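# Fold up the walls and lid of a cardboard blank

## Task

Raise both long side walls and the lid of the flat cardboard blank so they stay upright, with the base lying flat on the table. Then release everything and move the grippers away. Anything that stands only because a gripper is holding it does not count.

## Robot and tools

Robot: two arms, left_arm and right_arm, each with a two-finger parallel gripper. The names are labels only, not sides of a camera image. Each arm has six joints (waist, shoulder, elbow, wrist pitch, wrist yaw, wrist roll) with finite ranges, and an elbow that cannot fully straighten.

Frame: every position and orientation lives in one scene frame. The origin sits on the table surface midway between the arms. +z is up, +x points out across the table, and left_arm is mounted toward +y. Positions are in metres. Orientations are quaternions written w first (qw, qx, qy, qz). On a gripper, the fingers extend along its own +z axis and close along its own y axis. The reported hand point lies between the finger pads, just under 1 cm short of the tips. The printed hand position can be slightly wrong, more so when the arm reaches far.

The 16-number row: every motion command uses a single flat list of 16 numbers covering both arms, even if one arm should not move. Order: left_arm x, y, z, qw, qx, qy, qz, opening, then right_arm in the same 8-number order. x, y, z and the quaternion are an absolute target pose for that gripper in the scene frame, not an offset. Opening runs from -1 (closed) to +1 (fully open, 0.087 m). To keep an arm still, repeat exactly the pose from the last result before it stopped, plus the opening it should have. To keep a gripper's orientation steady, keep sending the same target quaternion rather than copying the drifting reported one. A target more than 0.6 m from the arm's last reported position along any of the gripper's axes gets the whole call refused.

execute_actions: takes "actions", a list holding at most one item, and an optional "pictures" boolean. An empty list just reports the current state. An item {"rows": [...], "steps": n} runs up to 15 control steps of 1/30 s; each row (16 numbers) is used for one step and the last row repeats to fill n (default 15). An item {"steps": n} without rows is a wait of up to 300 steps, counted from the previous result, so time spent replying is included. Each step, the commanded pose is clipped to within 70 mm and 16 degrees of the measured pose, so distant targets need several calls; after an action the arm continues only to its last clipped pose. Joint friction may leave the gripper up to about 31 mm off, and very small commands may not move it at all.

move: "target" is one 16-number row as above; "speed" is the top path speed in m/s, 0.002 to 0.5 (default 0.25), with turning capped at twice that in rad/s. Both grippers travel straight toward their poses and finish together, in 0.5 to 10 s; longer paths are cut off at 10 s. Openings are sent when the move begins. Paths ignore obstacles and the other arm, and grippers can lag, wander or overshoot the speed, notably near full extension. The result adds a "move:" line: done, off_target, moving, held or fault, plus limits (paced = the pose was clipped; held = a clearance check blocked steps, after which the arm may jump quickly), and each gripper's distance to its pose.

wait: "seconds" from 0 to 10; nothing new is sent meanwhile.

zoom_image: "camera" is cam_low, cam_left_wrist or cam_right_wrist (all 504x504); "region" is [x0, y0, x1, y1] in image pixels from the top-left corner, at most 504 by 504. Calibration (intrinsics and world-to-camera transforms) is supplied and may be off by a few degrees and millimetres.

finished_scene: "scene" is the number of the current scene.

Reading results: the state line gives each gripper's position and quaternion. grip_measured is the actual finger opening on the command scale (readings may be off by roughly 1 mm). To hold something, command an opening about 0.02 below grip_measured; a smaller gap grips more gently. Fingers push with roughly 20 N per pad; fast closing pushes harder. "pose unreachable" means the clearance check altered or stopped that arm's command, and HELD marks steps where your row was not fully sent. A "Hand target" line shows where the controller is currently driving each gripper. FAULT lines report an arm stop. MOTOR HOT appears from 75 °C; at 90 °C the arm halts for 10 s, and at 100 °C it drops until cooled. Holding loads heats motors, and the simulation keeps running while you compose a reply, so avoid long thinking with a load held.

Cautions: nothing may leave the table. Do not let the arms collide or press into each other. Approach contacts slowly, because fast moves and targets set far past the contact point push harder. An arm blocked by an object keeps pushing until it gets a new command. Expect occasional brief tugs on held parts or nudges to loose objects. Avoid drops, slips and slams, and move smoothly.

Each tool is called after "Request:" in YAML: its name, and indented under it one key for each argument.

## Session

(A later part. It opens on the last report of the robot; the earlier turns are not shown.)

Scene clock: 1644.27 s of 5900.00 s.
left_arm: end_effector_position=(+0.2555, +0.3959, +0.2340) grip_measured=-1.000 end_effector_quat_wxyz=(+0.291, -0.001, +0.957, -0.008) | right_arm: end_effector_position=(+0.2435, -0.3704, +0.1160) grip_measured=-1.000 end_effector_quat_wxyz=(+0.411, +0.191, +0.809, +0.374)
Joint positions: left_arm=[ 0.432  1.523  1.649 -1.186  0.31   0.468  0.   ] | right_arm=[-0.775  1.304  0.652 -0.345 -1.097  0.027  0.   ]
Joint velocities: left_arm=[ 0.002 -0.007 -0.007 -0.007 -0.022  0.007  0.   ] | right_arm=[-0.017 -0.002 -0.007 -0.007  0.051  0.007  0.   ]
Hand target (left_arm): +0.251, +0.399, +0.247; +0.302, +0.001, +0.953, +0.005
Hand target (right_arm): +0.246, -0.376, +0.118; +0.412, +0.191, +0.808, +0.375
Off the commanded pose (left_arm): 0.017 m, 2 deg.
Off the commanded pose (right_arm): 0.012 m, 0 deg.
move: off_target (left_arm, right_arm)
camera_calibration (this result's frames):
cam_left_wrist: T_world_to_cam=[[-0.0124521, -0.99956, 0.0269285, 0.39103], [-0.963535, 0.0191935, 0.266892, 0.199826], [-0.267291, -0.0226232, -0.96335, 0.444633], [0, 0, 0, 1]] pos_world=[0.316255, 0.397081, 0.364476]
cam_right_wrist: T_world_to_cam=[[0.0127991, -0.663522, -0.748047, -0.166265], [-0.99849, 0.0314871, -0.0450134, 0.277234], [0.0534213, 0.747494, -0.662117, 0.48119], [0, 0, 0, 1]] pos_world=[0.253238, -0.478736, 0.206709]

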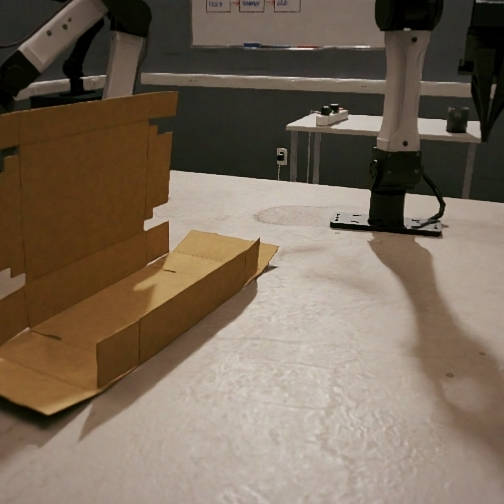

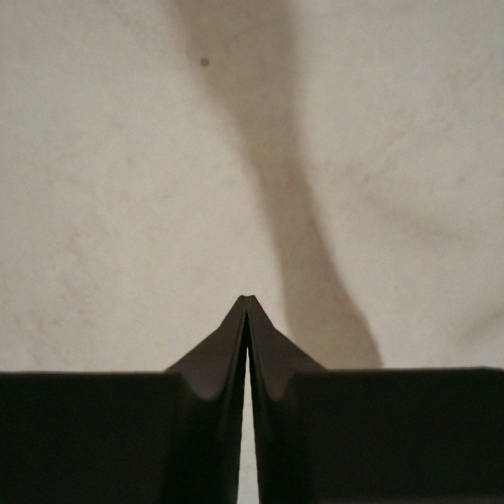

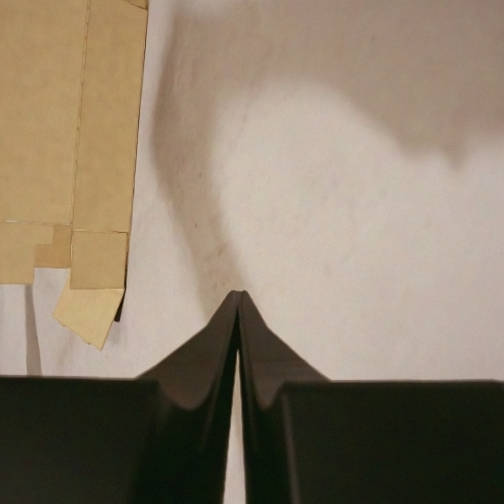

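Request:
move:
  target: [0.2,-0.05,0.40,0.5,0,0.87,0,-1, 0.25,-0.38,0.12,0.408,0.19,0.807,0.376,-1]
  speed: 0.2

Scene clock: 1651.67 s of 5900.00 s.
left_arm: end_effector_position=(+0.1961, -0.0407, +0.3955) grip_measured=-1.000 end_effector_quat_wxyz=(+0.519, +0.016, +0.854, -0.040) | right_arm: end_effector_position=(+0.2465, -0.3736, +0.1164) grip_measured=-1.000 end_effector_quat_wxyz=(+0.405, +0.192, +0.811, +0.377)
Joint positions: left_arm=[-1.328  1.882  2.586 -1.566 -0.922 -0.808  0.   ] | right_arm=[-0.775  1.337  0.683 -0.369 -1.099  0.013  0.   ]
Joint velocities: left_arm=[-0.007 -0.012  0.002 -0.022  0.007  0.007  0.   ] | right_arm=[-0.007  0.002 -0.007 -0.037  0.051  0.037  0.   ]
Hand target (left_arm): +0.195, -0.041, +0.398; +0.521, +0.012, +0.852, -0.043
Hand target (right_arm): +0.250, -0.380, +0.120; +0.409, +0.191, +0.809, +0.377
Off the commanded pose (left_arm): 0.011 m, 6 deg.
Off the commanded pose (right_arm): 0.008 m, 1 deg.
joint sent to its limit (left arm) — the command would take joint 4 (wrist pitch) past its lower limit, so that joint was sent only as far as its limit.
After step 90, 1.40 s passed at rest.
move: off_target (left_arm)
camera_calibration (this result's frames):
cam_left_wrist: T_world_to_cam=[[-0.0820299, -0.995003, 0.0569229, -0.0485007], [-0.970525, 0.0667643, -0.231566, 0.308226], [0.226609, -0.0742405, -0.971152, 0.478551], [0, 0, 0, 1]] pos_world=[0.186719, -0.0333089, 0.538882]
cam_right_wrist: T_world_to_cam=[[0.00912724, -0.656846, -0.753969, -0.164047], [-0.999095, 0.0253324, -0.0341638, 0.276986], [0.0415402, 0.753599, -0.656021, 0.48819], [0, 0, 0, 1]] pos_world=[0.257953, -0.48267, 0.206039]

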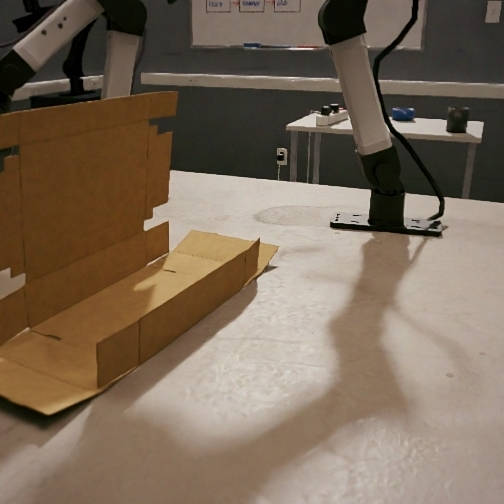

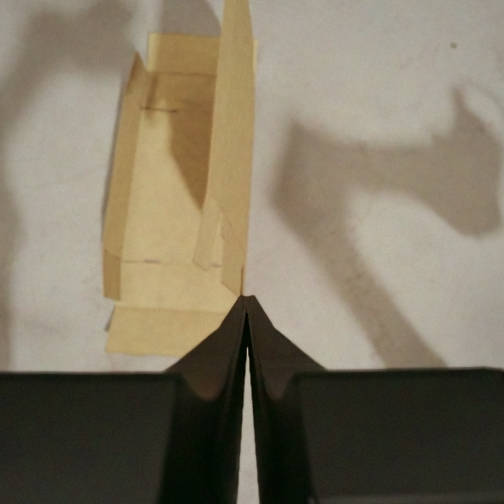

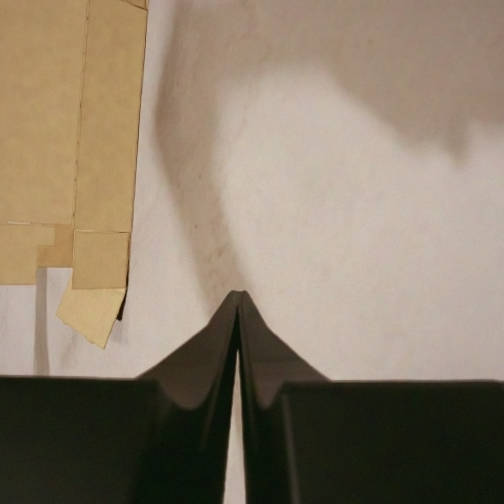

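Upright.

Request:
move:
  target: [0.2,0.35,0.35,0.3,0,0.95,0,-1, 0.25,-0.38,0.12,0.408,0.19,0.807,0.376,-1]

Request:
finished_scene:
  scene: 1

Scene clock: 1658.00 s of 5900.00 s.
left_arm: end_effector_position=(+0.2045, +0.3390, +0.3448) grip_measured=-1.000 end_effector_quat_wxyz=(+0.329, -0.002, +0.944, +0.016) | right_arm: end_effector_position=(+0.2465, -0.3737, +0.1164) grip_measured=-1.000 end_effector_quat_wxyz=(+0.405, +0.192, +0.811, +0.377)
Joint positions: left_arm=[ 0.315  1.436  2.065 -1.566  0.234  0.353  0.   ] | right_arm=[-0.775  1.337  0.683 -0.369 -1.099  0.012  0.   ]
Joint velocities: left_arm=[-0.007 -0.002  0.002 -0.007  0.051 -0.022  0.   ] | right_arm=[-0.027  0.007 -0.007 -0.051  0.007  0.022  0.   ]
Hand target (left_arm): +0.202, +0.340, +0.349; +0.332, -0.000, +0.943, +0.018
Hand target (right_arm): +0.250, -0.380, +0.120; +0.409, +0.191, +0.809, +0.377
Off the commanded pose (left_arm): 0.013 m, 4 deg.
Off the commanded pose (right_arm): 0.008 m, 1 deg.
joint sent to its limit (left arm) — the command would take joint 4 (wrist pitch) past its lower limit, so that joint was sent only as far as its limit.
After step 90, 1.03 s passed at rest.
move: off_target (left_arm)
camera_calibration (this result's frames):
cam_left_wrist: T_world_to_cam=[[0.0039391, -0.999796, -0.0198222, 0.343393], [-0.981824, -0.00762817, 0.189642, 0.161642], [-0.189754, 0.0187149, -0.981653, 0.512846], [0, 0, 0, 1]] pos_world=[0.254666, 0.334958, 0.479589]
cam_right_wrist: T_world_to_cam=[[0.00935573, -0.657075, -0.753767, -0.164228], [-0.999093, 0.0251741, -0.0343455, 0.276947], [0.041543, 0.753405, -0.656244, 0.488142], [0, 0, 0, 1]] pos_world=[0.257954, -0.482651, 0.206062]

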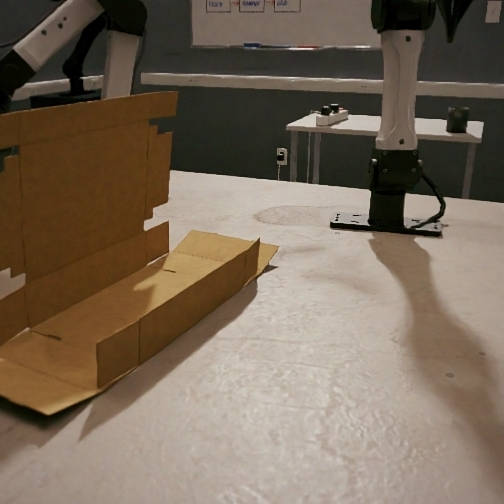

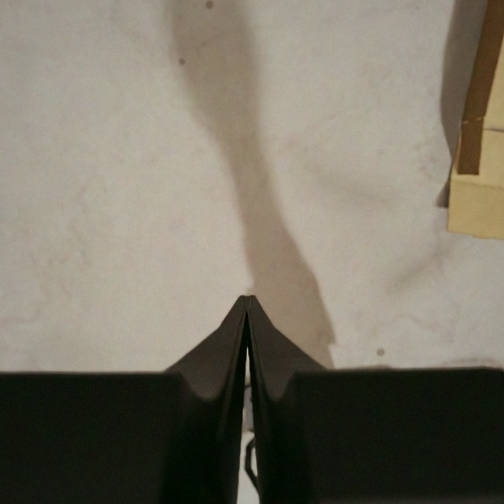

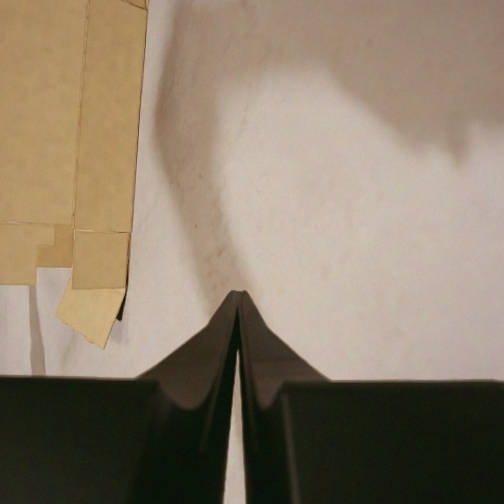

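The scene is finished: the task was done.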